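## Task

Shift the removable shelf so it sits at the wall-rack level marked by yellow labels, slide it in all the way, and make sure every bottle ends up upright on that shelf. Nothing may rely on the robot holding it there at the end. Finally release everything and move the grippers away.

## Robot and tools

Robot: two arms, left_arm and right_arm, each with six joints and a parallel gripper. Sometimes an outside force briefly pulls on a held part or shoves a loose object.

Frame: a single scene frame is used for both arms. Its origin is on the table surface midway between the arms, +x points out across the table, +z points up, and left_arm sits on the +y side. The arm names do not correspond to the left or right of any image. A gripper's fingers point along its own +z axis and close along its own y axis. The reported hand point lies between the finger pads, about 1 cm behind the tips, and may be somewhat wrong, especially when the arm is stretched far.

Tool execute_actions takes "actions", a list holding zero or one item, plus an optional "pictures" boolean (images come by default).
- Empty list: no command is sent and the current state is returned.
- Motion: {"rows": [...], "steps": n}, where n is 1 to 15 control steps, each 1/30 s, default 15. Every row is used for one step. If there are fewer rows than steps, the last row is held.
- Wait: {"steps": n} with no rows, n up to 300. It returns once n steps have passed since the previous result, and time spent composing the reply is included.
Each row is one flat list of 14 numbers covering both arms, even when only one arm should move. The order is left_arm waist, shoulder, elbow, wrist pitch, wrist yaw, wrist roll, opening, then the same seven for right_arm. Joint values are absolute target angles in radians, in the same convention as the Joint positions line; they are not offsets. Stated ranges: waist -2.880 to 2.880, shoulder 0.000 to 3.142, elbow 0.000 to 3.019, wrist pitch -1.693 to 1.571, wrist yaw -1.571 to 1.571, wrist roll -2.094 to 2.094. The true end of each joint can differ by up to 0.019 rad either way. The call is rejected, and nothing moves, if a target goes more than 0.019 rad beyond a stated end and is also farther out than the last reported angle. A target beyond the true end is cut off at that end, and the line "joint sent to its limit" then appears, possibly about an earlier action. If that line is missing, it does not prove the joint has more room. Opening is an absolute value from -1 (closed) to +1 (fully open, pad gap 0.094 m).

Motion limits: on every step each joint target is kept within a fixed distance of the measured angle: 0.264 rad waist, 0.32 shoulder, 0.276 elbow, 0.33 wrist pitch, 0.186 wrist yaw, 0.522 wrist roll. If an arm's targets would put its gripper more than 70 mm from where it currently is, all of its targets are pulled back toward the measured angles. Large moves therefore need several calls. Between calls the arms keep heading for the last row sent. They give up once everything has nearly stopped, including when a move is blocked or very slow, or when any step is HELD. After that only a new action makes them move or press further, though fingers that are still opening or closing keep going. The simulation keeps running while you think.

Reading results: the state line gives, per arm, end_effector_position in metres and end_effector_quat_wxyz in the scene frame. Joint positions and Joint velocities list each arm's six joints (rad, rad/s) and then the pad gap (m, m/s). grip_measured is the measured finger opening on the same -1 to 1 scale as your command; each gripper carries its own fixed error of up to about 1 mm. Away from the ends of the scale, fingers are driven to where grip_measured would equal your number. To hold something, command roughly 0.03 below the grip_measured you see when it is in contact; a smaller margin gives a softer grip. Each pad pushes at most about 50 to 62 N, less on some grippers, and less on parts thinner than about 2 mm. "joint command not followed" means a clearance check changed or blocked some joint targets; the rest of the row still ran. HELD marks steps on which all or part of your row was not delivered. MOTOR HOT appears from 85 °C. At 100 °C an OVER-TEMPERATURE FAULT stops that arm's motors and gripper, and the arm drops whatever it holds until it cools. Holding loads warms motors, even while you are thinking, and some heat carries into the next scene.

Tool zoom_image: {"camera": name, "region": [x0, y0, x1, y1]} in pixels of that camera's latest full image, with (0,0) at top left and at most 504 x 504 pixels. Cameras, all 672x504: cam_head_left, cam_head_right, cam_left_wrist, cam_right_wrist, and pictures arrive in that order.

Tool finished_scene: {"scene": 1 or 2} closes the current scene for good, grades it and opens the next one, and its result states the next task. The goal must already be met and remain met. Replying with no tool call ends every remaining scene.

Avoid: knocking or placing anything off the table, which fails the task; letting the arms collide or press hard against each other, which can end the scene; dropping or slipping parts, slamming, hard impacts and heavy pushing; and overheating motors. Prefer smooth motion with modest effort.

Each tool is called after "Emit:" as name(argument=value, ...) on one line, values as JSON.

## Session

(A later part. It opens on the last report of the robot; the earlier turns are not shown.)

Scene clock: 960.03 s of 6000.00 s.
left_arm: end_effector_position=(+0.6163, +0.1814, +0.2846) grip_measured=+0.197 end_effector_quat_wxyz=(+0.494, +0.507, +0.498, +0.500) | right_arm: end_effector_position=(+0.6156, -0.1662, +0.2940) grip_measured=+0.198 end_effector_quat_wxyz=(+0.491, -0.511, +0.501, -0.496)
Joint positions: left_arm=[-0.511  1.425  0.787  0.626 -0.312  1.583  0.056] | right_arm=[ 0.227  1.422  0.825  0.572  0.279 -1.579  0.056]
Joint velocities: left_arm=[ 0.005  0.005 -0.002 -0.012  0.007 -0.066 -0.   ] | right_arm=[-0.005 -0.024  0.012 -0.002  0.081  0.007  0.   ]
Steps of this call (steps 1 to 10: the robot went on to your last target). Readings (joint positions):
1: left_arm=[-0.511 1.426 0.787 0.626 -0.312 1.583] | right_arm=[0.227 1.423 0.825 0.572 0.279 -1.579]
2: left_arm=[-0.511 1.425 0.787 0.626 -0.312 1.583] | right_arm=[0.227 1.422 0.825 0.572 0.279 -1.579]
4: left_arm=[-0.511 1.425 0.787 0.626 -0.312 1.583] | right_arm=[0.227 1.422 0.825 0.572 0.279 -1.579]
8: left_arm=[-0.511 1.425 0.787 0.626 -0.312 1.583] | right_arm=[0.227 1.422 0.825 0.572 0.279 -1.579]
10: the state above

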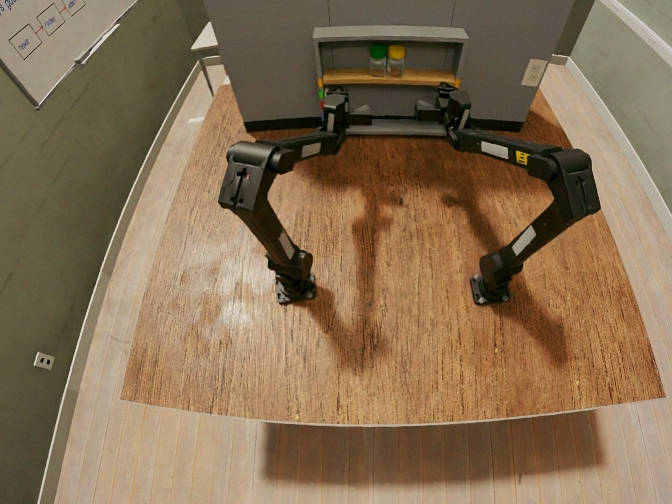

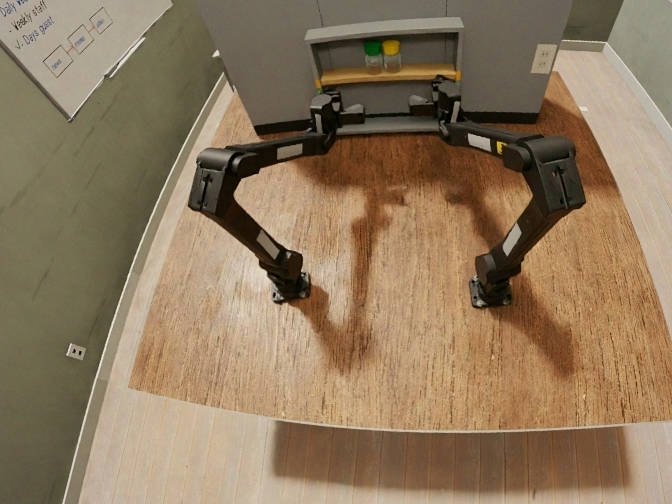

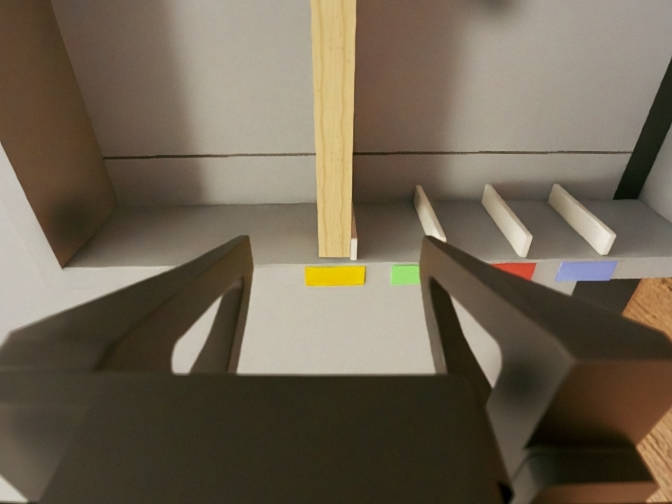

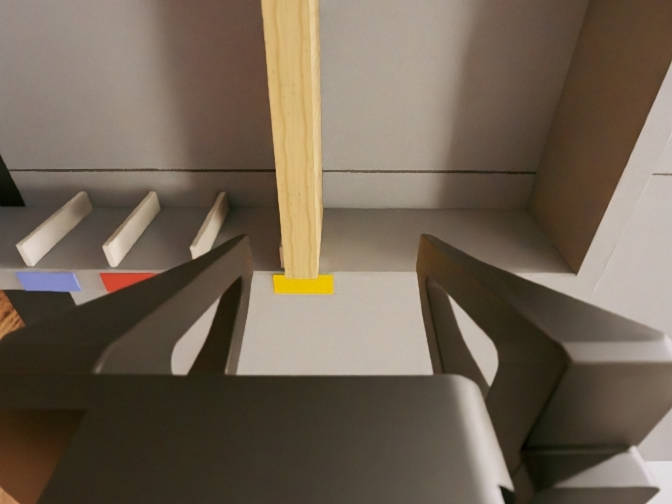

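Emit:
zoom_image(camera="cam_right_wrist", region=[180, 160, 420, 320])

Emit:
zoom_image(camera="cam_left_wrist", region=[240, 150, 480, 310])

Emit:
zoom_image(camera="cam_head_left", region=[300, 20, 480, 140])

Region (180, 160, 420, 320) of cam_right_wrist's 672x504 image, scaled by 2.100, with more detail than that image has.

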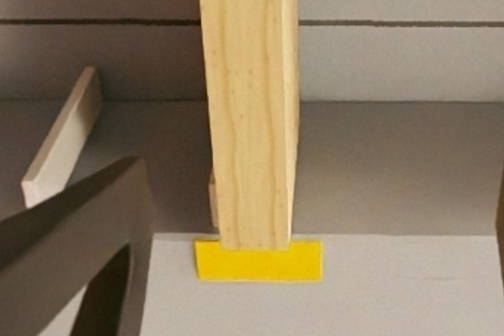

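Region (240, 150, 480, 310) of cam_left_wrist's 672x504 image, scaled by 2.100, with more detail than that image has.

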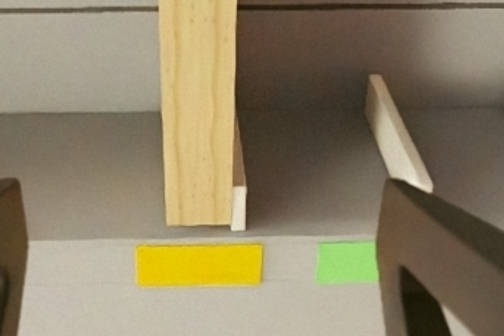

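Region (300, 20, 480, 140) of cam_head_left's 672x504 image, scaled by 2.800, with more detail than that image has.

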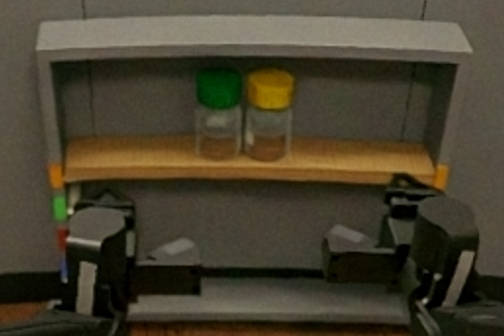

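Emit:
execute_actions(actions=[{"rows": [
[-0.5190,1.4048,0.7916,0.6360,-0.3150,1.59,0.2, 0.2299,1.4269,0.8276,0.5799,0.2805,-1.58,0.0],
[-0.5190,1.4048,0.7916,0.6360,-0.3150,1.59,0.2, 0.2245,1.4365,0.8438,0.5799,0.2783,-1.58,-0.2],
[-0.5190,1.4048,0.7916,0.6360,-0.3150,1.59,0.2, 0.2190,1.4460,0.8600,0.5799,0.2760,-1.58,-0.4],
[-0.5190,1.4048,0.7916,0.6360,-0.3150,1.59,0.2, 0.2182,1.4507,0.8638,0.5799,0.2753,-1.58,-0.6],
[-0.5190,1.4048,0.7916,0.6360,-0.3150,1.59,0.2, 0.2174,1.4553,0.8676,0.5799,0.2745,-1.58,-0.8],
[-0.5190,1.4048,0.7916,0.6360,-0.3150,1.59,0.2, 0.2166,1.4600,0.8714,0.5799,0.2738,-1.58,-1],
[-0.5190,1.4048,0.7916,0.6360,-0.3150,1.59,0.2, 0.2157,1.4647,0.8752,0.5799,0.2730,-1.58,-1],
[-0.5190,1.4048,0.7916,0.6360,-0.3150,1.59,0.2, 0.2149,1.4693,0.8789,0.5799,0.2723,-1.58,-1],
[-0.5190,1.4048,0.7916,0.6360,-0.3150,1.59,0.2, 0.2141,1.4740,0.8827,0.5799,0.2716,-1.58,-1],
[-0.5190,1.4048,0.7916,0.6360,-0.3150,1.59,0.2, 0.2133,1.4787,0.8865,0.5799,0.2708,-1.58,-1],
[-0.5190,1.4048,0.7916,0.6360,-0.3150,1.59,0.2, 0.2125,1.4833,0.8903,0.5799,0.2701,-1.58,-1],
[-0.5190,1.4048,0.7916,0.6360,-0.3150,1.59,0.2, 0.2117,1.4880,0.8941,0.5799,0.2693,-1.58,-1],
[-0.5190,1.4048,0.7916,0.6360,-0.3150,1.59,0.2, 0.2109,1.4927,0.8979,0.5799,0.2686,-1.58,-1],
[-0.5190,1.4048,0.7916,0.6360,-0.3150,1.59,0.2, 0.2100,1.4973,0.9017,0.5799,0.2678,-1.58,-1],
[-0.5190,1.4048,0.7916,0.6360,-0.3150,1.59,0.2, 0.2092,1.5020,0.9055,0.5799,0.2671,-1.58,-1]
], "steps": 15}], pictures=false)

Emit:
execute_actions(actions=[{"rows": [
[-0.5190,1.4048,0.7916,0.6360,-0.3150,1.59,0.2, 0.2084,1.5067,0.9093,0.5799,0.2664,-1.58,-1],
[-0.5190,1.4048,0.7916,0.6360,-0.3150,1.59,0.2, 0.2076,1.5113,0.9130,0.5799,0.2656,-1.58,-1],
[-0.5190,1.4048,0.7916,0.6360,-0.3150,1.59,0.2, 0.2068,1.5160,0.9168,0.5799,0.2649,-1.58,-1],
[-0.5190,1.4048,0.7916,0.6360,-0.3150,1.59,0.2, 0.2060,1.5207,0.9206,0.5799,0.2641,-1.58,-1],
[-0.5190,1.4048,0.7916,0.6360,-0.3150,1.59,0.2, 0.2051,1.5253,0.9244,0.5799,0.2634,-1.58,-1],
[-0.5190,1.4048,0.7916,0.6360,-0.3150,1.59,0.2, 0.2043,1.5300,0.9282,0.5799,0.2627,-1.58,-1],
[-0.5190,1.4048,0.7916,0.6360,-0.3150,1.59,0.2, 0.2035,1.5347,0.9320,0.5799,0.2619,-1.58,-1],
[-0.5190,1.4048,0.7916,0.6360,-0.3150,1.59,0.2, 0.2027,1.5393,0.9358,0.5799,0.2612,-1.58,-1],
[-0.5190,1.4048,0.7916,0.6360,-0.3150,1.59,0.2, 0.2019,1.5440,0.9396,0.5799,0.2604,-1.58,-1],
[-0.5190,1.4048,0.7916,0.6360,-0.3150,1.59,0.2, 0.2011,1.5487,0.9434,0.5799,0.2597,-1.58,-1],
[-0.5190,1.4048,0.7916,0.6360,-0.3150,1.59,0.2, 0.2003,1.5533,0.9471,0.5799,0.2590,-1.58,-1],
[-0.5190,1.4048,0.7916,0.6360,-0.3150,1.59,0.2, 0.1994,1.5580,0.9509,0.5799,0.2582,-1.58,-1],
[-0.5190,1.4048,0.7916,0.6360,-0.3150,1.59,0.2, 0.1986,1.5627,0.9547,0.5799,0.2575,-1.58,-1],
[-0.5190,1.4048,0.7916,0.6360,-0.3150,1.59,0.2, 0.1978,1.5673,0.9585,0.5799,0.2567,-1.58,-1],
[-0.5190,1.4048,0.7916,0.6360,-0.3150,1.59,0.2, 0.1970,1.5720,0.9623,0.5799,0.2560,-1.58,-1]
], "steps": 15}], pictures=false)

Emit:
execute_actions(actions=[{"steps": 10}])

Scene clock: 1000.70 s of 6000.00 s.
left_arm: end_effector_position=(+0.6163, +0.1814, +0.2846) grip_measured=+0.197 end_effector_quat_wxyz=(+0.494, +0.507, +0.498, +0.500) | right_arm: end_effector_position=(+0.6288, -0.1650, +0.2734) grip_measured=-0.980 end_effector_quat_wxyz=(-0.481, +0.522, -0.506, +0.490)
Joint positions: left_arm=[-0.511  1.425  0.787  0.626 -0.312  1.583  0.056] | right_arm=[ 0.221  1.477  0.845  0.572  0.271 -1.579  0.001]
Joint velocities: left_arm=[ 0.005 -0.024  0.012 -0.017  0.022 -0.007 -0.   ] | right_arm=[-0.034  0.132  0.1    0.012 -0.11  -0.037  0.   ]
Steps of this call (steps 1 to 15: the robot went on to your last target; steps 16 to 90: nothing new was sent; then 37.17 s passed at rest; steps 91 to 105: all 15 steps of this action). Readings (joint positions):
91: left_arm=[-0.511 1.425 0.787 0.626 -0.312 1.583] | right_arm=[0.227 1.422 0.825 0.572 0.279 -1.579]
92: left_arm=[-0.511 1.425 0.787 0.626 -0.312 1.583] | right_arm=[0.227 1.422 0.825 0.572 0.279 -1.579]
94: left_arm=[-0.511 1.425 0.787 0.626 -0.312 1.583] | right_arm=[0.227 1.423 0.825 0.572 0.279 -1.579]
98: left_arm=[-0.511 1.425 0.787 0.626 -0.312 1.583] | right_arm=[0.227 1.436 0.825 0.572 0.276 -1.579]
105: the state above

Scene clock: 1001.20 s of 6000.00 s.
left_arm: end_effector_position=(+0.6163, +0.1814, +0.2846) grip_measured=+0.197 end_effector_quat_wxyz=(+0.494, +0.507, +0.498, +0.500) | right_arm: end_effector_position=(+0.6532, -0.1642, +0.2678) grip_measured=-0.980 end_effector_quat_wxyz=(-0.479, +0.523, -0.508, +0.489)
Joint positions: left_arm=[-0.511  1.425  0.787  0.626 -0.312  1.583  0.056] | right_arm=[ 0.208  1.542  0.905  0.572  0.26  -1.579  0.001]
Joint velocities: left_arm=[-0.005 -0.005 -0.027 -0.012 -0.066 -0.095 -0.   ] | right_arm=[-0.024  0.151  0.09  -0.007  0.037  0.051  0.   ]
Steps of this call (steps 1 to 15: all 15 steps of this action). Readings (joint positions):
1: left_arm=[-0.511 1.425 0.787 0.626 -0.312 1.583] | right_arm=[0.219 1.482 0.849 0.572 0.270 -1.579]
2: left_arm=[-0.511 1.425 0.787 0.626 -0.312 1.583] | right_arm=[0.219 1.486 0.853 0.572 0.270 -1.579]
4: left_arm=[-0.511 1.425 0.787 0.626 -0.312 1.583] | right_arm=[0.217 1.494 0.862 0.572 0.268 -1.579]
8: left_arm=[-0.511 1.425 0.787 0.626 -0.312 1.583] | right_arm=[0.213 1.510 0.879 0.572 0.265 -1.579]
15: the state above

Scene clock: 1001.53 s of 6000.00 s.
left_arm: end_effector_position=(+0.6163, +0.1814, +0.2846) grip_measured=+0.197 end_effector_quat_wxyz=(+0.494, +0.507, +0.498, +0.500) | right_arm: end_effector_position=(+0.6567, -0.1646, +0.2639) grip_measured=-0.980 end_effector_quat_wxyz=(-0.477, +0.525, -0.509, +0.488)
Joint positions: left_arm=[-0.511  1.425  0.787  0.626 -0.312  1.583  0.056] | right_arm=[ 0.206  1.555  0.912  0.572  0.259 -1.579  0.001]
Joint velocities: left_arm=[-0.024  0.015  0.007 -0.007  0.022 -0.022  0.   ] | right_arm=[-0.005 -0.024  0.007 -0.007  0.051 -0.022  0.   ]
Steps of this call (steps 1 to 10: the robot went on to your last target). Readings (joint positions):
1: left_arm=[-0.511 1.425 0.787 0.626 -0.312 1.583] | right_arm=[0.207 1.547 0.908 0.572 0.260 -1.579]
2: left_arm=[-0.511 1.425 0.787 0.626 -0.312 1.583] | right_arm=[0.206 1.550 0.911 0.572 0.259 -1.579]
4: left_arm=[-0.511 1.425 0.787 0.626 -0.312 1.583] | right_arm=[0.206 1.555 0.912 0.572 0.259 -1.579]
8: left_arm=[-0.511 1.425 0.787 0.626 -0.312 1.583] | right_arm=[0.206 1.555 0.912 0.572 0.259 -1.579]
10: the state above

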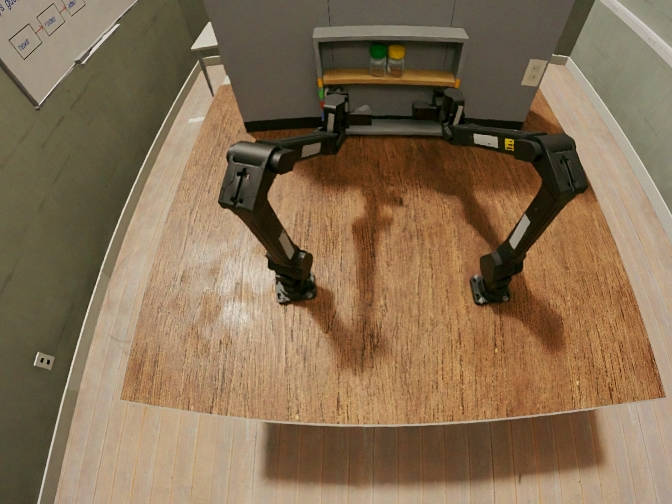

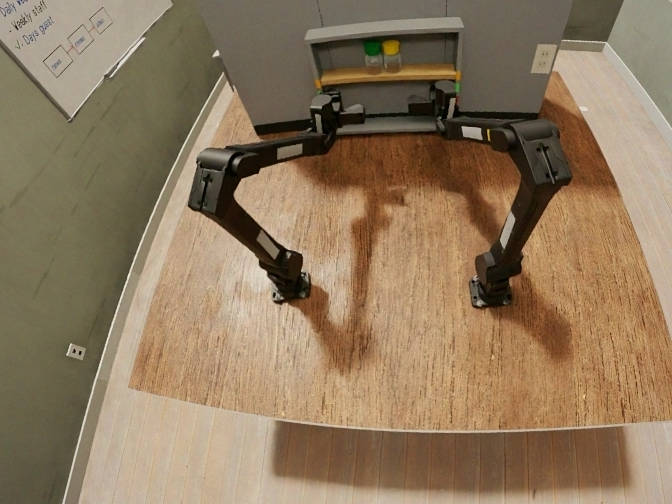

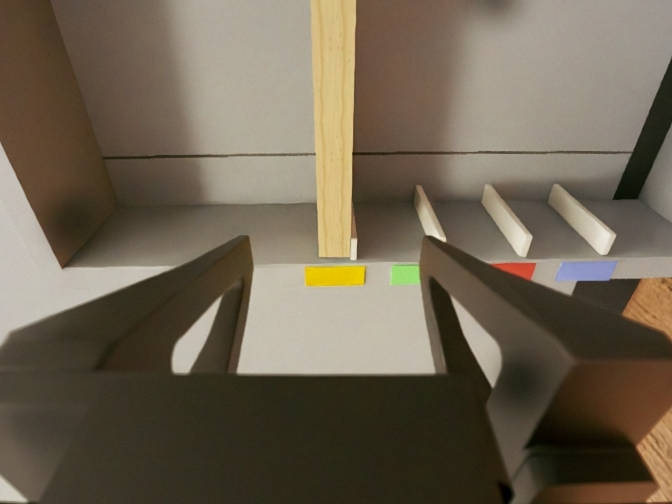

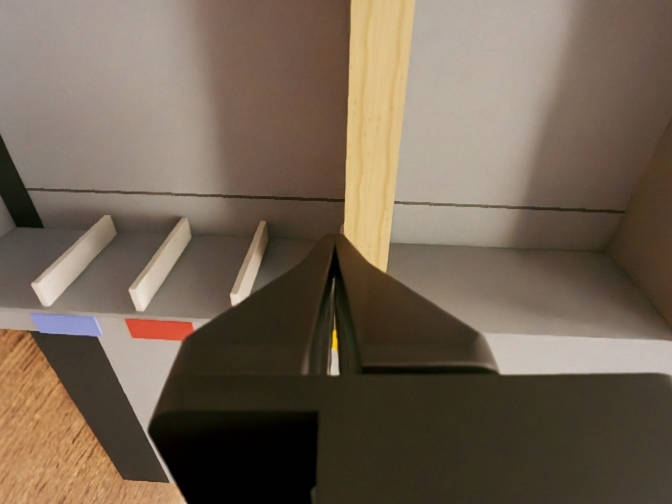

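Emit:
execute_actions(actions=[{"rows": [
[-0.5190,1.4048,0.7916,0.6360,-0.3150,1.59,0.2, 0.1968,1.5720,0.9645,0.5799,0.2558,-1.58,-1],
[-0.5190,1.4048,0.7916,0.6360,-0.3150,1.59,0.2, 0.1966,1.5720,0.9667,0.5799,0.2556,-1.58,-1],
[-0.5190,1.4048,0.7916,0.6360,-0.3150,1.59,0.2, 0.1964,1.5720,0.9689,0.5799,0.2554,-1.58,-1],
[-0.5190,1.4048,0.7916,0.6360,-0.3150,1.59,0.2, 0.1962,1.5720,0.9711,0.5799,0.2552,-1.58,-1],
[-0.5190,1.4048,0.7916,0.6360,-0.3150,1.59,0.2, 0.1960,1.5720,0.9733,0.5799,0.2550,-1.58,-1],
[-0.5190,1.4048,0.7916,0.6360,-0.3150,1.59,0.2, 0.1958,1.5720,0.9755,0.5799,0.2548,-1.58,-1],
[-0.5190,1.4048,0.7916,0.6360,-0.3150,1.59,0.2, 0.1956,1.5720,0.9777,0.5799,0.2546,-1.58,-1],
[-0.5190,1.4048,0.7916,0.6360,-0.3150,1.59,0.2, 0.1954,1.5720,0.9799,0.5799,0.2544,-1.58,-1],
[-0.5190,1.4048,0.7916,0.6360,-0.3150,1.59,0.2, 0.1952,1.5720,0.9821,0.5799,0.2542,-1.58,-1],
[-0.5190,1.4048,0.7916,0.6360,-0.3150,1.59,0.2, 0.1950,1.5720,0.9843,0.5799,0.2540,-1.58,-1]
], "steps": 15}], pictures=false)

Emit:
execute_actions(actions=[{"steps": 5}])

Scene clock: 1008.90 s of 6000.00 s.
left_arm: end_effector_position=(+0.6163, +0.1814, +0.2846) grip_measured=+0.197 end_effector_quat_wxyz=(+0.494, +0.507, +0.498, +0.500) | right_arm: end_effector_position=(+0.6626, -0.1637, +0.2773) grip_measured=-0.980 end_effector_quat_wxyz=(+0.485, -0.517, +0.505, -0.493)
Joint positions: left_arm=[-0.511  1.425  0.787  0.626 -0.312  1.583  0.056] | right_arm=[ 0.204  1.555  0.936  0.572  0.257 -1.579  0.001]
Joint velocities: left_arm=[-0.024 -0.015  0.002 -0.012 -0.022  0.037 -0.   ] | right_arm=[-0.024 -0.005  0.012 -0.002 -0.081 -0.037 -0.   ]
Steps of this call (steps 1 to 30: the robot went on to your last target; steps 31 to 90: nothing new was sent; then 3.87 s passed at rest; steps 91 to 105: all 15 steps of this action). Readings (joint positions):
91: left_arm=[-0.511 1.425 0.787 0.626 -0.312 1.583] | right_arm=[0.206 1.555 0.912 0.572 0.259 -1.579]
92: left_arm=[-0.511 1.425 0.787 0.626 -0.312 1.583] | right_arm=[0.206 1.555 0.912 0.572 0.259 -1.579]
94: left_arm=[-0.511 1.425 0.787 0.626 -0.312 1.583] | right_arm=[0.206 1.555 0.913 0.572 0.259 -1.579]
98: left_arm=[-0.511 1.425 0.787 0.626 -0.312 1.583] | right_arm=[0.205 1.555 0.923 0.572 0.258 -1.579]
105: the state above

Scene clock: 1009.07 s of 6000.00 s.
left_arm: end_effector_position=(+0.6163, +0.1814, +0.2846) grip_measured=+0.197 end_effector_quat_wxyz=(+0.494, +0.507, +0.498, +0.500) | right_arm: end_effector_position=(+0.6626, -0.1637, +0.2773) grip_measured=-0.980 end_effector_quat_wxyz=(+0.485, -0.517, +0.505, -0.493)
Joint positions: left_arm=[-0.511  1.425  0.787  0.626 -0.312  1.583  0.056] | right_arm=[ 0.204  1.555  0.936  0.572  0.257 -1.579  0.001]
Joint velocities: left_arm=[-0.005 -0.005 -0.007  0.012  0.037  0.037 -0.   ] | right_arm=[ 0.005 -0.005 -0.007 -0.007 -0.037 -0.022 -0.001]
Steps of this call (steps 1 to 5: the robot went on to your last target). Readings (joint positions):
1: left_arm=[-0.511 1.425 0.787 0.626 -0.312 1.583] | right_arm=[0.204 1.555 0.936 0.572 0.257 -1.579]
2: left_arm=[-0.511 1.425 0.787 0.626 -0.312 1.583] | right_arm=[0.204 1.555 0.936 0.572 0.257 -1.579]
4: left_arm=[-0.511 1.425 0.787 0.626 -0.312 1.583] | right_arm=[0.204 1.555 0.936 0.572 0.257 -1.579]
5: the state above

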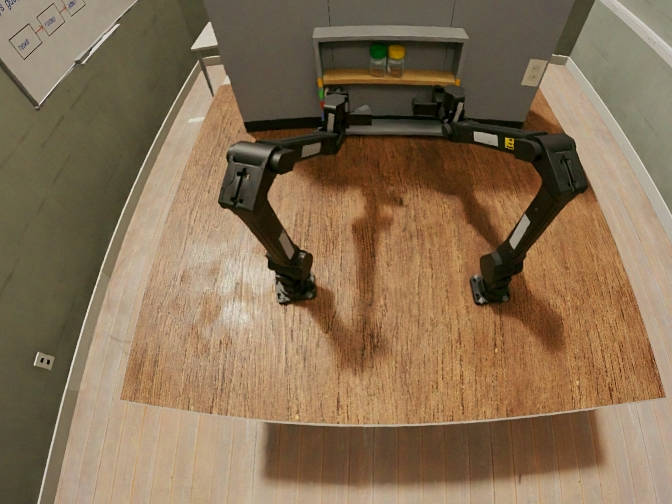

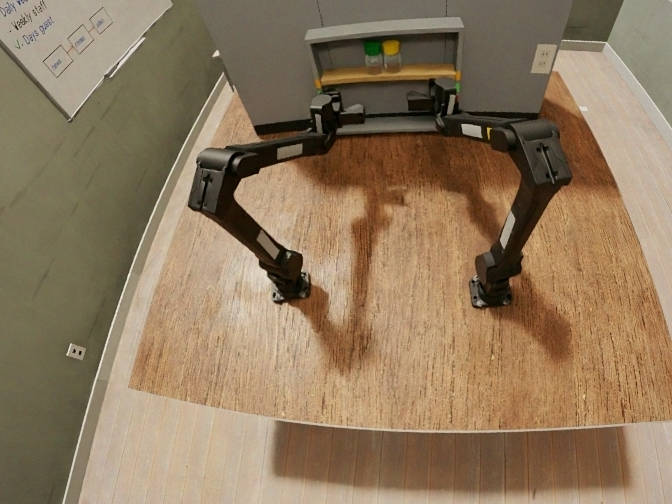

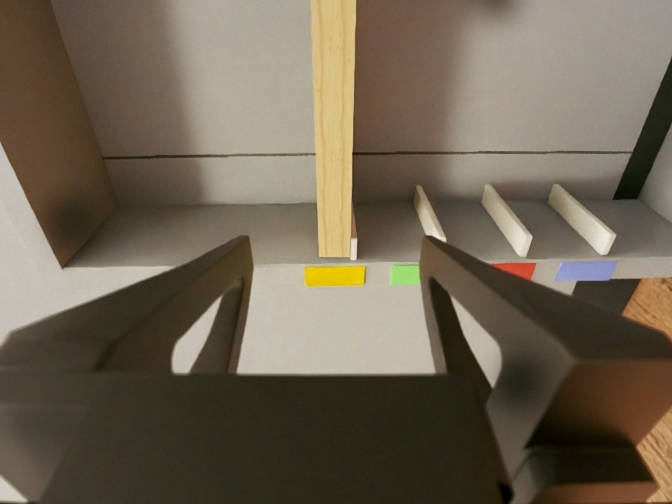

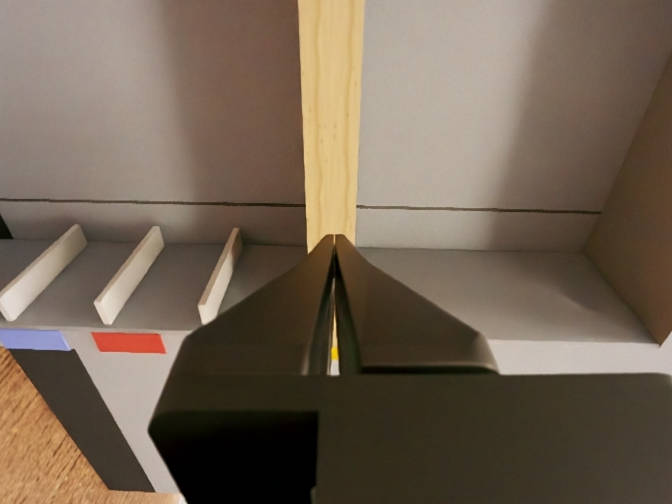

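Emit:
execute_actions(actions=[{"rows": [
[-0.5190,1.4048,0.7916,0.6360,-0.3150,1.59,0.2, 0.1947,1.5760,0.9861,0.5799,0.2537,-1.58,-1],
[-0.5190,1.4048,0.7916,0.6360,-0.3150,1.59,0.2, 0.1943,1.5803,0.9880,0.5799,0.2534,-1.58,-1],
[-0.5190,1.4048,0.7916,0.6360,-0.3150,1.59,0.2, 0.1940,1.5819,0.9898,0.5799,0.2531,-1.58,-1],
[-0.5190,1.4048,0.7916,0.6360,-0.3150,1.59,0.2, 0.1937,1.5835,0.9916,0.5799,0.2527,-1.58,-1],
[-0.5190,1.4048,0.7916,0.6360,-0.3150,1.59,0.2, 0.1934,1.5852,0.9935,0.5799,0.2524,-1.58,-1],
[-0.5190,1.4048,0.7916,0.6360,-0.3150,1.59,0.2, 0.1930,1.5868,0.9953,0.5799,0.2521,-1.58,-1],
[-0.5190,1.4048,0.7916,0.6360,-0.3150,1.59,0.2, 0.1927,1.5884,0.9971,0.5799,0.2518,-1.58,-1],
[-0.5190,1.4048,0.7916,0.6360,-0.3150,1.59,0.2, 0.1924,1.5901,0.9990,0.5799,0.2515,-1.58,-1],
[-0.5190,1.4048,0.7916,0.6360,-0.3150,1.59,0.2, 0.1921,1.5917,1.0008,0.5799,0.2512,-1.58,-1],
[-0.5190,1.4048,0.7916,0.6360,-0.3150,1.59,0.2, 0.1917,1.5933,1.0026,0.5799,0.2509,-1.58,-1],
[-0.5190,1.4048,0.7916,0.6360,-0.3150,1.59,0.2, 0.1914,1.5950,1.0045,0.5799,0.2506,-1.58,-1],
[-0.5190,1.4048,0.7916,0.6360,-0.3150,1.59,0.2, 0.1911,1.5966,1.0063,0.5799,0.2502,-1.58,-1],
[-0.5190,1.4048,0.7916,0.6360,-0.3150,1.59,0.2, 0.1907,1.5982,1.0081,0.5799,0.2499,-1.58,-1],
[-0.5190,1.4048,0.7916,0.6360,-0.3150,1.59,0.2, 0.1904,1.5999,1.0100,0.5799,0.2496,-1.58,-1],
[-0.5190,1.4048,0.7916,0.6360,-0.3150,1.59,0.2, 0.1901,1.6015,1.0118,0.5799,0.2493,-1.58,-1]
], "steps": 15}], pictures=false)

Emit:
execute_actions(actions=[{"rows": [
[-0.5190,1.4048,0.7916,0.6360,-0.3150,1.59,0.2, 0.1898,1.6031,1.0136,0.5799,0.2490,-1.58,-1],
[-0.5190,1.4048,0.7916,0.6360,-0.3150,1.59,0.2, 0.1894,1.6048,1.0155,0.5799,0.2487,-1.58,-1],
[-0.5190,1.4048,0.7916,0.6360,-0.3150,1.59,0.2, 0.1891,1.6064,1.0173,0.5799,0.2484,-1.58,-1],
[-0.5190,1.4048,0.7916,0.6360,-0.3150,1.59,0.2, 0.1888,1.6080,1.0191,0.5799,0.2481,-1.58,-1],
[-0.5190,1.4048,0.7916,0.6360,-0.3150,1.59,0.2, 0.1885,1.6097,1.0210,0.5799,0.2477,-1.58,-1],
[-0.5190,1.4048,0.7916,0.6360,-0.3150,1.59,0.2, 0.1881,1.6113,1.0228,0.5799,0.2474,-1.58,-1],
[-0.5190,1.4048,0.7916,0.6360,-0.3150,1.59,0.2, 0.1878,1.6129,1.0246,0.5799,0.2471,-1.58,-1],
[-0.5190,1.4048,0.7916,0.6360,-0.3150,1.59,0.2, 0.1875,1.6146,1.0265,0.5799,0.2468,-1.58,-1],
[-0.5190,1.4048,0.7916,0.6360,-0.3150,1.59,0.2, 0.1872,1.6162,1.0283,0.5799,0.2465,-1.58,-1],
[-0.5190,1.4048,0.7916,0.6360,-0.3150,1.59,0.2, 0.1868,1.6178,1.0301,0.5799,0.2462,-1.58,-1],
[-0.5190,1.4048,0.7916,0.6360,-0.3150,1.59,0.2, 0.1865,1.6195,1.0320,0.5799,0.2459,-1.58,-1],
[-0.5190,1.4048,0.7916,0.6360,-0.3150,1.59,0.2, 0.1862,1.6211,1.0338,0.5799,0.2455,-1.58,-1],
[-0.5190,1.4048,0.7916,0.6360,-0.3150,1.59,0.2, 0.1858,1.6227,1.0356,0.5799,0.2452,-1.58,-1],
[-0.5190,1.4048,0.7916,0.6360,-0.3150,1.59,0.2, 0.1855,1.6244,1.0375,0.5799,0.2449,-1.58,-1],
[-0.5190,1.4048,0.7916,0.6360,-0.3150,1.59,0.2, 0.1852,1.6260,1.0393,0.5799,0.2446,-1.58,-1]
], "steps": 15}], pictures=false)

Emit:
execute_actions(actions=[{"steps": 8}])

Scene clock: 1032.90 s of 6000.00 s.
left_arm: end_effector_position=(+0.6163, +0.1814, +0.2846) grip_measured=+0.197 end_effector_quat_wxyz=(+0.494, +0.507, +0.498, +0.500) | right_arm: end_effector_position=(+0.6707, -0.1633, +0.2748) grip_measured=-0.980 end_effector_quat_wxyz=(+0.484, -0.518, +0.505, -0.492)
Joint positions: left_arm=[-0.511  1.425  0.787  0.626 -0.312  1.583  0.056] | right_arm=[ 0.2    1.577  0.956  0.572  0.253 -1.579  0.001]
Joint velocities: left_arm=[-0.015  0.015 -0.017 -0.007 -0.007  0.022  0.   ] | right_arm=[-0.015  0.024  0.037 -0.002 -0.022 -0.037 -0.   ]
Steps of this call (steps 1 to 15: the robot went on to your last target; steps 16 to 90: nothing new was sent; then 20.33 s passed at rest; steps 91 to 105: all 15 steps of this action). Readings (joint positions):
91: left_arm=[-0.511 1.425 0.787 0.626 -0.312 1.583] | right_arm=[0.204 1.555 0.936 0.572 0.257 -1.579]
92: left_arm=[-0.511 1.425 0.787 0.626 -0.312 1.583] | right_arm=[0.204 1.555 0.936 0.572 0.257 -1.579]
94: left_arm=[-0.511 1.425 0.787 0.626 -0.312 1.583] | right_arm=[0.204 1.557 0.937 0.572 0.257 -1.579]
98: left_arm=[-0.511 1.425 0.787 0.626 -0.312 1.583] | right_arm=[0.203 1.565 0.944 0.572 0.255 -1.579]
105: the state above

Scene clock: 1033.40 s of 6000.00 s.
left_arm: end_effector_position=(+0.6163, +0.1814, +0.2846) grip_measured=+0.197 end_effector_quat_wxyz=(+0.494, +0.507, +0.498, +0.500) | right_arm: end_effector_position=(+0.6802, -0.1632, +0.2757) grip_measured=-0.980 end_effector_quat_wxyz=(+0.485, -0.517, +0.504, -0.493)
Joint positions: left_arm=[-0.511  1.425  0.787  0.626 -0.312  1.583  0.056] | right_arm=[ 0.196  1.599  0.983  0.572  0.249 -1.579  0.001]
Joint velocities: left_arm=[-0.015  0.005  0.007  0.022 -0.022 -0.051 -0.   ] | right_arm=[-0.015 -0.005 -0.012 -0.007  0.007  0.051  0.   ]
Steps of this call (steps 1 to 15: all 15 steps of this action). Readings (joint positions):
1: left_arm=[-0.511 1.425 0.787 0.626 -0.312 1.583] | right_arm=[0.200 1.579 0.958 0.572 0.253 -1.579]
2: left_arm=[-0.511 1.425 0.787 0.626 -0.312 1.583] | right_arm=[0.200 1.580 0.960 0.572 0.252 -1.579]
4: left_arm=[-0.511 1.425 0.787 0.626 -0.312 1.583] | right_arm=[0.199 1.583 0.964 0.572 0.252 -1.579]
8: left_arm=[-0.511 1.425 0.787 0.626 -0.312 1.583] | right_arm=[0.197 1.589 0.972 0.572 0.250 -1.579]
15: the state above

Scene clock: 1033.67 s of 6000.00 s.
left_arm: end_effector_position=(+0.6163, +0.1814, +0.2846) grip_measured=+0.197 end_effector_quat_wxyz=(+0.494, +0.507, +0.498, +0.500) | right_arm: end_effector_position=(+0.6803, -0.1634, +0.2757) grip_measured=-0.980 end_effector_quat_wxyz=(+0.485, -0.517, +0.505, -0.493)
Joint positions: left_arm=[-0.511  1.425  0.787  0.626 -0.312  1.583  0.056] | right_arm=[ 0.195  1.599  0.983  0.572  0.249 -1.579  0.001]
Joint velocities: left_arm=[ 0.005 -0.015  0.007  0.002 -0.051 -0.007  0.   ] | right_arm=[ 0.024 -0.024  0.002  0.012 -0.007  0.007  0.   ]
Steps of this call (steps 1 to 8: the robot went on to your last target). Readings (joint positions):
1: left_arm=[-0.511 1.425 0.787 0.626 -0.312 1.583] | right_arm=[0.195 1.599 0.983 0.572 0.249 -1.579]
2: left_arm=[-0.511 1.425 0.787 0.626 -0.312 1.583] | right_arm=[0.195 1.599 0.983 0.572 0.249 -1.579]
4: left_arm=[-0.511 1.425 0.787 0.626 -0.312 1.583] | right_arm=[0.195 1.599 0.983 0.572 0.249 -1.579]
8: the state above

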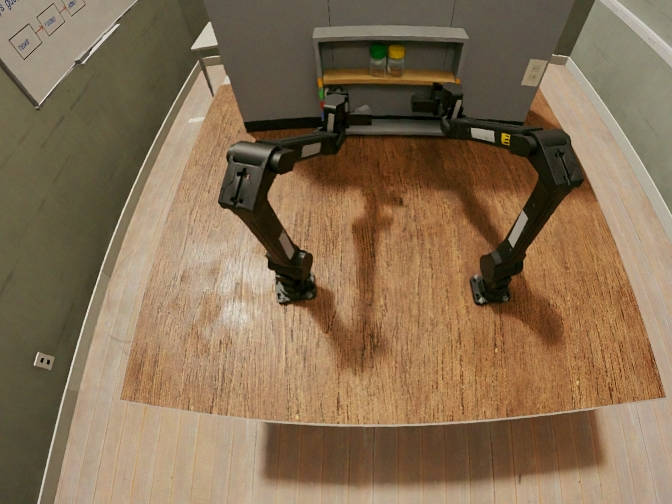

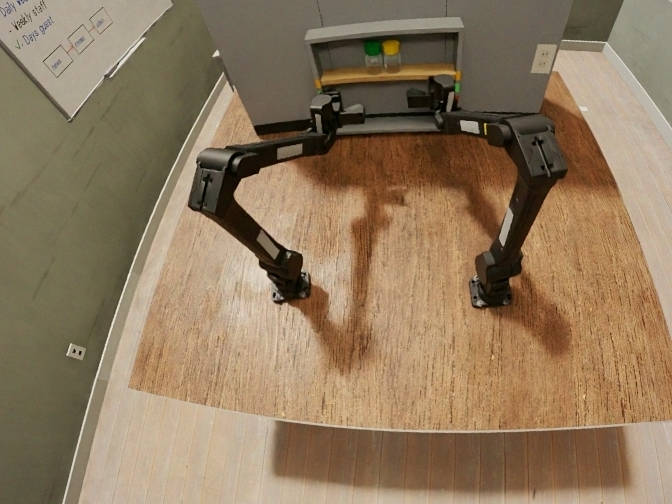

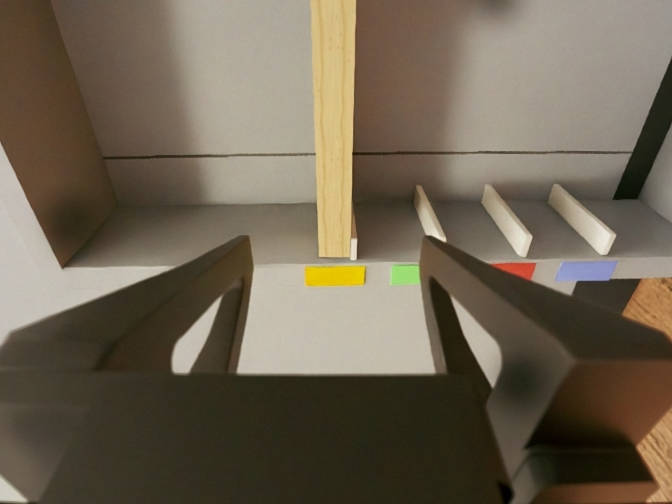

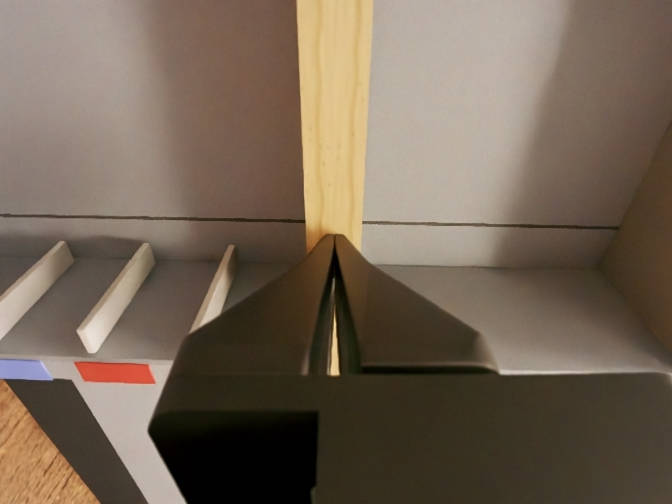

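Emit:
execute_actions(actions=[])

Scene clock: 1046.20 s of 6000.00 s.
left_arm: end_effector_position=(+0.6163, +0.1814, +0.2846) grip_measured=+0.197 end_effector_quat_wxyz=(+0.494, +0.507, +0.498, +0.500) | right_arm: end_effector_position=(+0.6803, -0.1634, +0.2757) grip_measured=-0.980 end_effector_quat_wxyz=(+0.485, -0.517, +0.505, -0.493)
Joint positions: left_arm=[-0.511  1.425  0.787  0.626 -0.312  1.583  0.056] | right_arm=[ 0.195  1.599  0.983  0.572  0.249 -1.579  0.001]
Joint velocities: left_arm=[ 0.005 -0.024  0.007 -0.012 -0.037 -0.081 -0.001] | right_arm=[-0.005 -0.005  0.002  0.007 -0.022  0.022 -0.   ]
Steps of this call (steps 1 to 15: the robot went on to your last target; steps 16 to 90: nothing new was sent; then 9.53 s passed at rest). Readings (joint positions):
1: left_arm=[-0.511 1.425 0.787 0.626 -0.312 1.583] | right_arm=[0.195 1.599 0.983 0.572 0.249 -1.579]
2: left_arm=[-0.511 1.425 0.787 0.626 -0.312 1.583] | right_arm=[0.195 1.599 0.983 0.572 0.249 -1.579]
4: left_arm=[-0.511 1.425 0.787 0.626 -0.312 1.583] | right_arm=[0.195 1.599 0.983 0.572 0.249 -1.579]
8: left_arm=[-0.511 1.425 0.787 0.626 -0.312 1.583] | right_arm=[0.195 1.599 0.983 0.572 0.249 -1.579]
90: the state above
All arms were judged still, so your last target was given up. Only a new action makes them travel on or press farther. Fingers that are still opening or closing keep moving.

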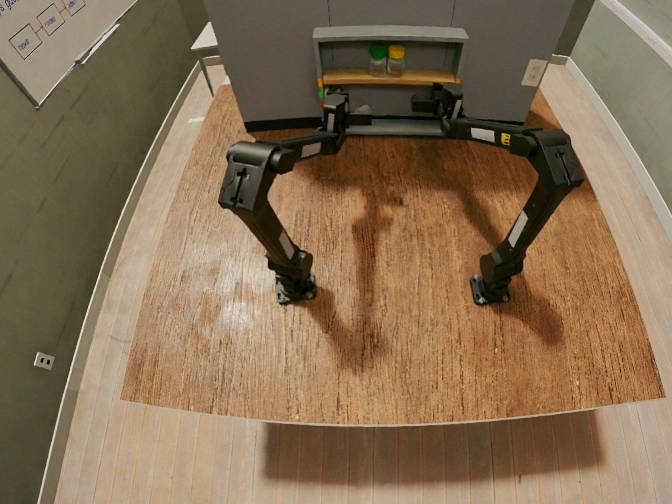

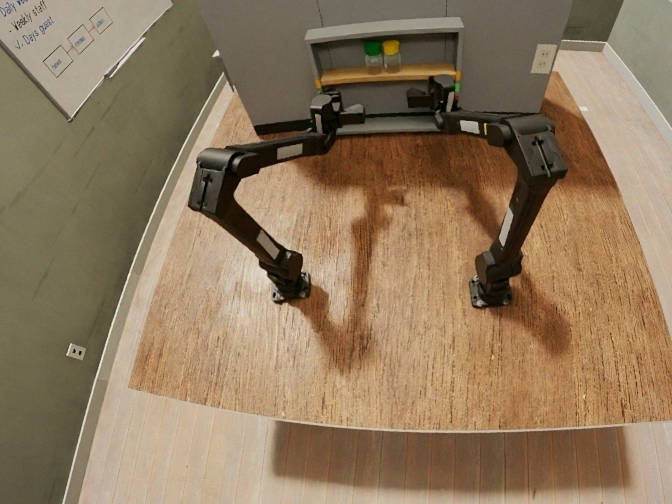

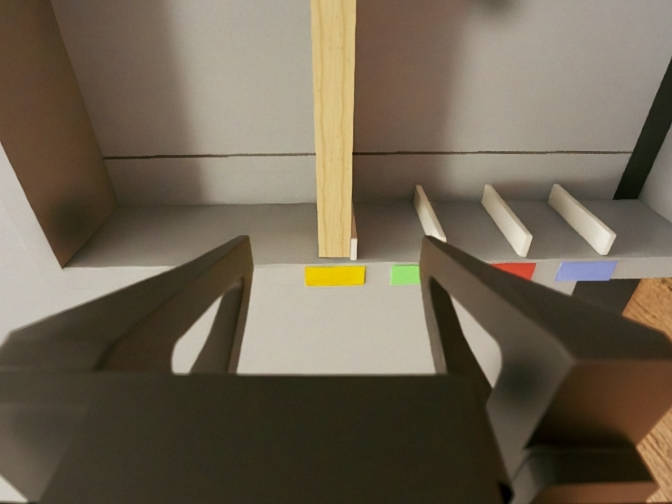

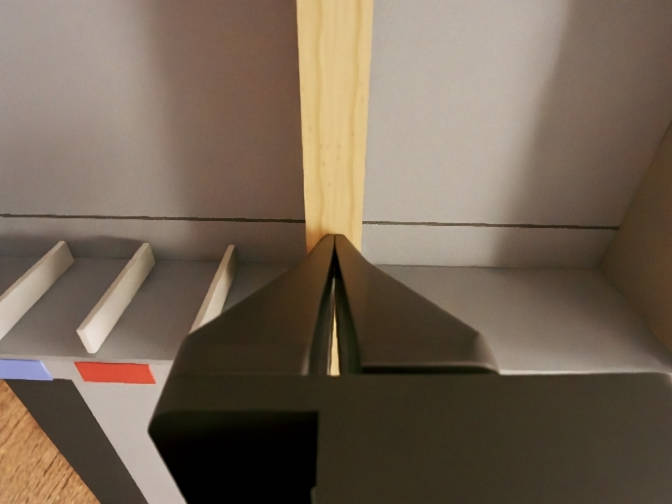

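Emit:
execute_actions(actions=[{"rows": [[-0.5190,1.4048,0.7916,0.6360,-0.3150,1.59,0.2,0.1849,1.6276,1.0411,0.5799,0.2443,-1.58,-1],[-0.5190,1.4048,0.7916,0.6360,-0.3150,1.59,0.2,0.1845,1.6293,1.0430,0.5799,0.2440,-1.58,-1],[-0.5190,1.4048,0.7916,0.6360,-0.3150,1.59,0.2,0.1842,1.6309,1.0448,0.5799,0.2437,-1.58,-1],[-0.5190,1.4048,0.7916,0.6360,-0.3150,1.59,0.2,0.1839,1.6325,1.0466,0.5799,0.2434,-1.58,-1],[-0.5190,1.4048,0.7916,0.6360,-0.3150,1.59,0.2,0.1836,1.6342,1.0485,0.5799,0.2431,-1.58,-1],[-0.5190,1.4048,0.7916,0.6360,-0.3150,1.59,0.2,0.1832,1.6358,1.0503,0.5799,0.2427,-1.58,-1],[-0.5190,1.4048,0.7916,0.6360,-0.3150,1.59,0.2,0.1829,1.6374,1.0521,0.5799,0.2424,-1.58,-1],[-0.5190,1.4048,0.7916,0.6360,-0.3150,1.59,0.2,0.1826,1.6390,1.0539,0.5799,0.2421,-1.58,-1],[-0.5190,1.4048,0.7916,0.6360,-0.3150,1.59,0.2,0.1822,1.6407,1.0558,0.5799,0.2418,-1.58,-1],[-0.5190,1.4048,0.7916,0.6360,-0.3150,1.59,0.2,0.1819,1.6423,1.0576,0.5799,0.2415,-1.58,-1],[-0.5190,1.4048,0.7916,0.6360,-0.3150,1.59,0.2,0.1816,1.6439,1.0594,0.5799,0.2412,-1.58,-1],[-0.5190,1.4048,0.7916,0.6360,-0.3150,1.59,0.2,0.1812,1.6456,1.0613,0.5799,0.2409,-1.58,-1],[-0.5190,1.4048,0.7916,0.6360,-0.3150,1.59,0.2,0.1809,1.6472,1.0631,0.5799,0.2406,-1.58,-1],[-0.5190,1.4048,0.7916,0.6360,-0.3150,1.59,0.2,0.1806,1.6488,1.0649,0.5799,0.2403,-1.58,-1],[-0.5190,1.4048,0.7916,0.6360,-0.3150,1.59,0.2,0.1803,1.6505,1.0668,0.5799,0.2400,-1.58,-1]], "steps": 15}], pictures=false)

Scene clock: 1062.47 s of 6000.00 s.
left_arm: end_effector_position=(+0.6163, +0.1814, +0.2846) grip_measured=+0.197 end_effector_quat_wxyz=(+0.494, +0.507, +0.498, +0.500) | right_arm: end_effector_position=(+0.6887, -0.1635, +0.2757) grip_measured=-0.980 end_effector_quat_wxyz=(+0.486, -0.515, +0.504, -0.494)
Joint positions: left_arm=[-0.511  1.425  0.787  0.626 -0.312  1.583  0.056] | right_arm=[ 0.191  1.619  1.006  0.572  0.246 -1.579  0.001]
Joint velocities: left_arm=[-0.005 -0.015 -0.012  0.012 -0.007 -0.022 -0.001] | right_arm=[-0.024  0.044  0.056 -0.012  0.051 -0.051 -0.   ]
Steps of this call (steps 1 to 90: nothing new was sent; then 12.77 s passed at rest; steps 91 to 105: all 15 steps of this action). Readings (joint positions):
91: left_arm=[-0.511 1.425 0.787 0.626 -0.312 1.583] | right_arm=[0.195 1.599 0.983 0.572 0.249 -1.579]
92: left_arm=[-0.511 1.425 0.787 0.626 -0.312 1.583] | right_arm=[0.195 1.599 0.983 0.572 0.249 -1.579]
94: left_arm=[-0.511 1.425 0.787 0.626 -0.312 1.583] | right_arm=[0.195 1.600 0.984 0.572 0.249 -1.579]
98: left_arm=[-0.511 1.425 0.787 0.626 -0.312 1.583] | right_arm=[0.194 1.607 0.992 0.572 0.247 -1.579]
105: the state above

Emit:
execute_actions(actions=[{"rows": [[-0.5190,1.4048,0.7916,0.6360,-0.3150,1.59,0.2,0.1800,1.6521,1.0686,0.5799,0.2397,-1.58,-1],[-0.5190,1.4048,0.7916,0.6360,-0.3150,1.59,0.2,0.1796,1.6538,1.0705,0.5799,0.2394,-1.58,-1],[-0.5190,1.4048,0.7916,0.6360,-0.3150,1.59,0.2,0.1793,1.6554,1.0723,0.5799,0.2391,-1.58,-1],[-0.5190,1.4048,0.7916,0.6360,-0.3150,1.59,0.2,0.1790,1.6570,1.0741,0.5799,0.2388,-1.58,-1],[-0.5190,1.4048,0.7916,0.6360,-0.3150,1.59,0.2,0.1787,1.6587,1.0760,0.5799,0.2385,-1.58,-1],[-0.5190,1.4048,0.7916,0.6360,-0.3150,1.59,0.2,0.1783,1.6603,1.0778,0.5799,0.2381,-1.58,-1]], "steps": 15}])

Scene clock: 1066.63 s of 6000.00 s.
left_arm: end_effector_position=(+0.6163, +0.1814, +0.2846) grip_measured=+0.197 end_effector_quat_wxyz=(+0.494, +0.507, +0.498, +0.500) | right_arm: end_effector_position=(+0.6903, -0.1635, +0.2756) grip_measured=-0.980 end_effector_quat_wxyz=(+0.486, -0.515, +0.504, -0.494)
Joint positions: left_arm=[-0.511  1.425  0.787  0.626 -0.312  1.583  0.056] | right_arm=[ 0.19   1.623  1.01   0.572  0.245 -1.579  0.001]
Joint velocities: left_arm=[-0.015 -0.005  0.002 -0.002  0.007  0.022 -0.   ] | right_arm=[ 0.005 -0.005 -0.007 -0.007  0.007 -0.037  0.001]
Steps of this call (steps 1 to 15: the robot went on to your last target; steps 16 to 90: nothing new was sent; then 0.67 s passed at rest; steps 91 to 105: all 15 steps of this action). Readings (joint positions):
91: left_arm=[-0.511 1.425 0.787 0.626 -0.312 1.583] | right_arm=[0.190 1.622 1.010 0.572 0.245 -1.579]
92: left_arm=[-0.511 1.425 0.787 0.626 -0.312 1.583] | right_arm=[0.190 1.622 1.010 0.572 0.245 -1.579]
94: left_arm=[-0.511 1.425 0.787 0.626 -0.312 1.583] | right_arm=[0.190 1.623 1.010 0.572 0.245 -1.579]
98: left_arm=[-0.511 1.425 0.787 0.626 -0.312 1.583] | right_arm=[0.190 1.623 1.010 0.572 0.245 -1.579]
105: the state above

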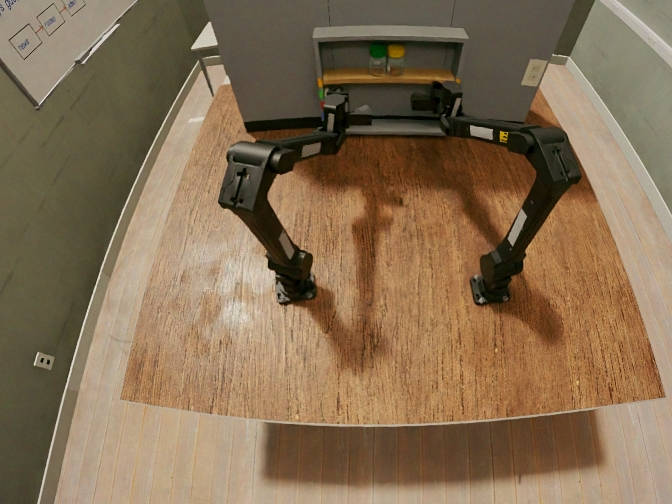

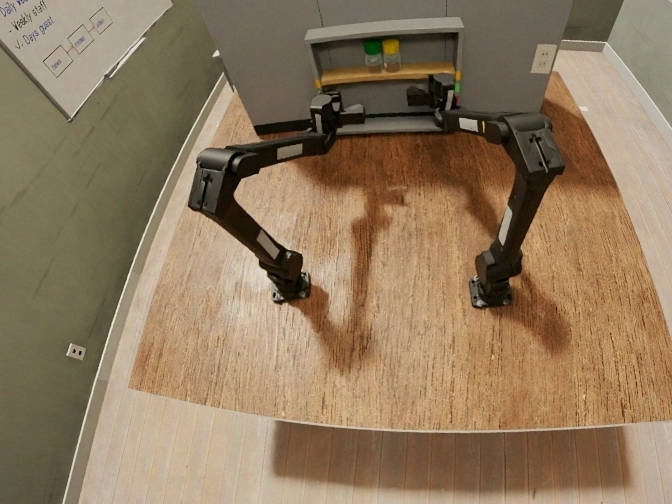

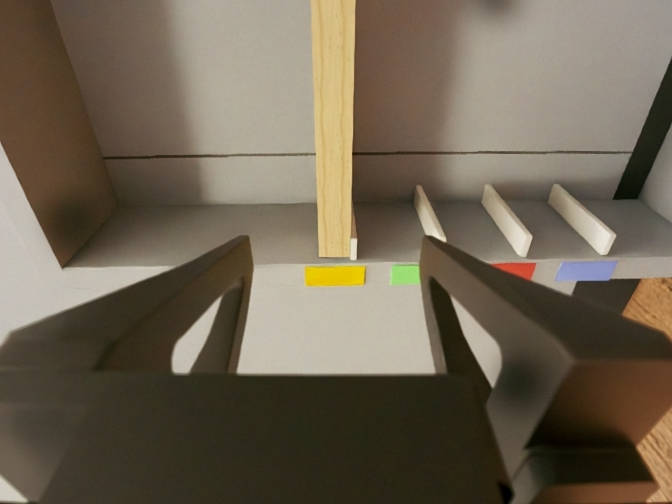

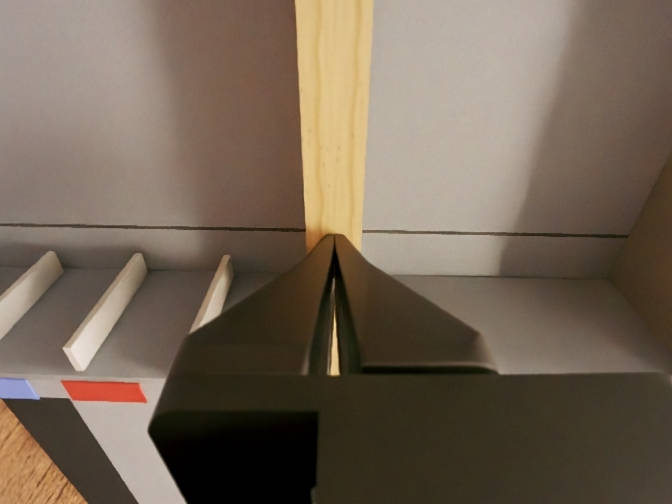

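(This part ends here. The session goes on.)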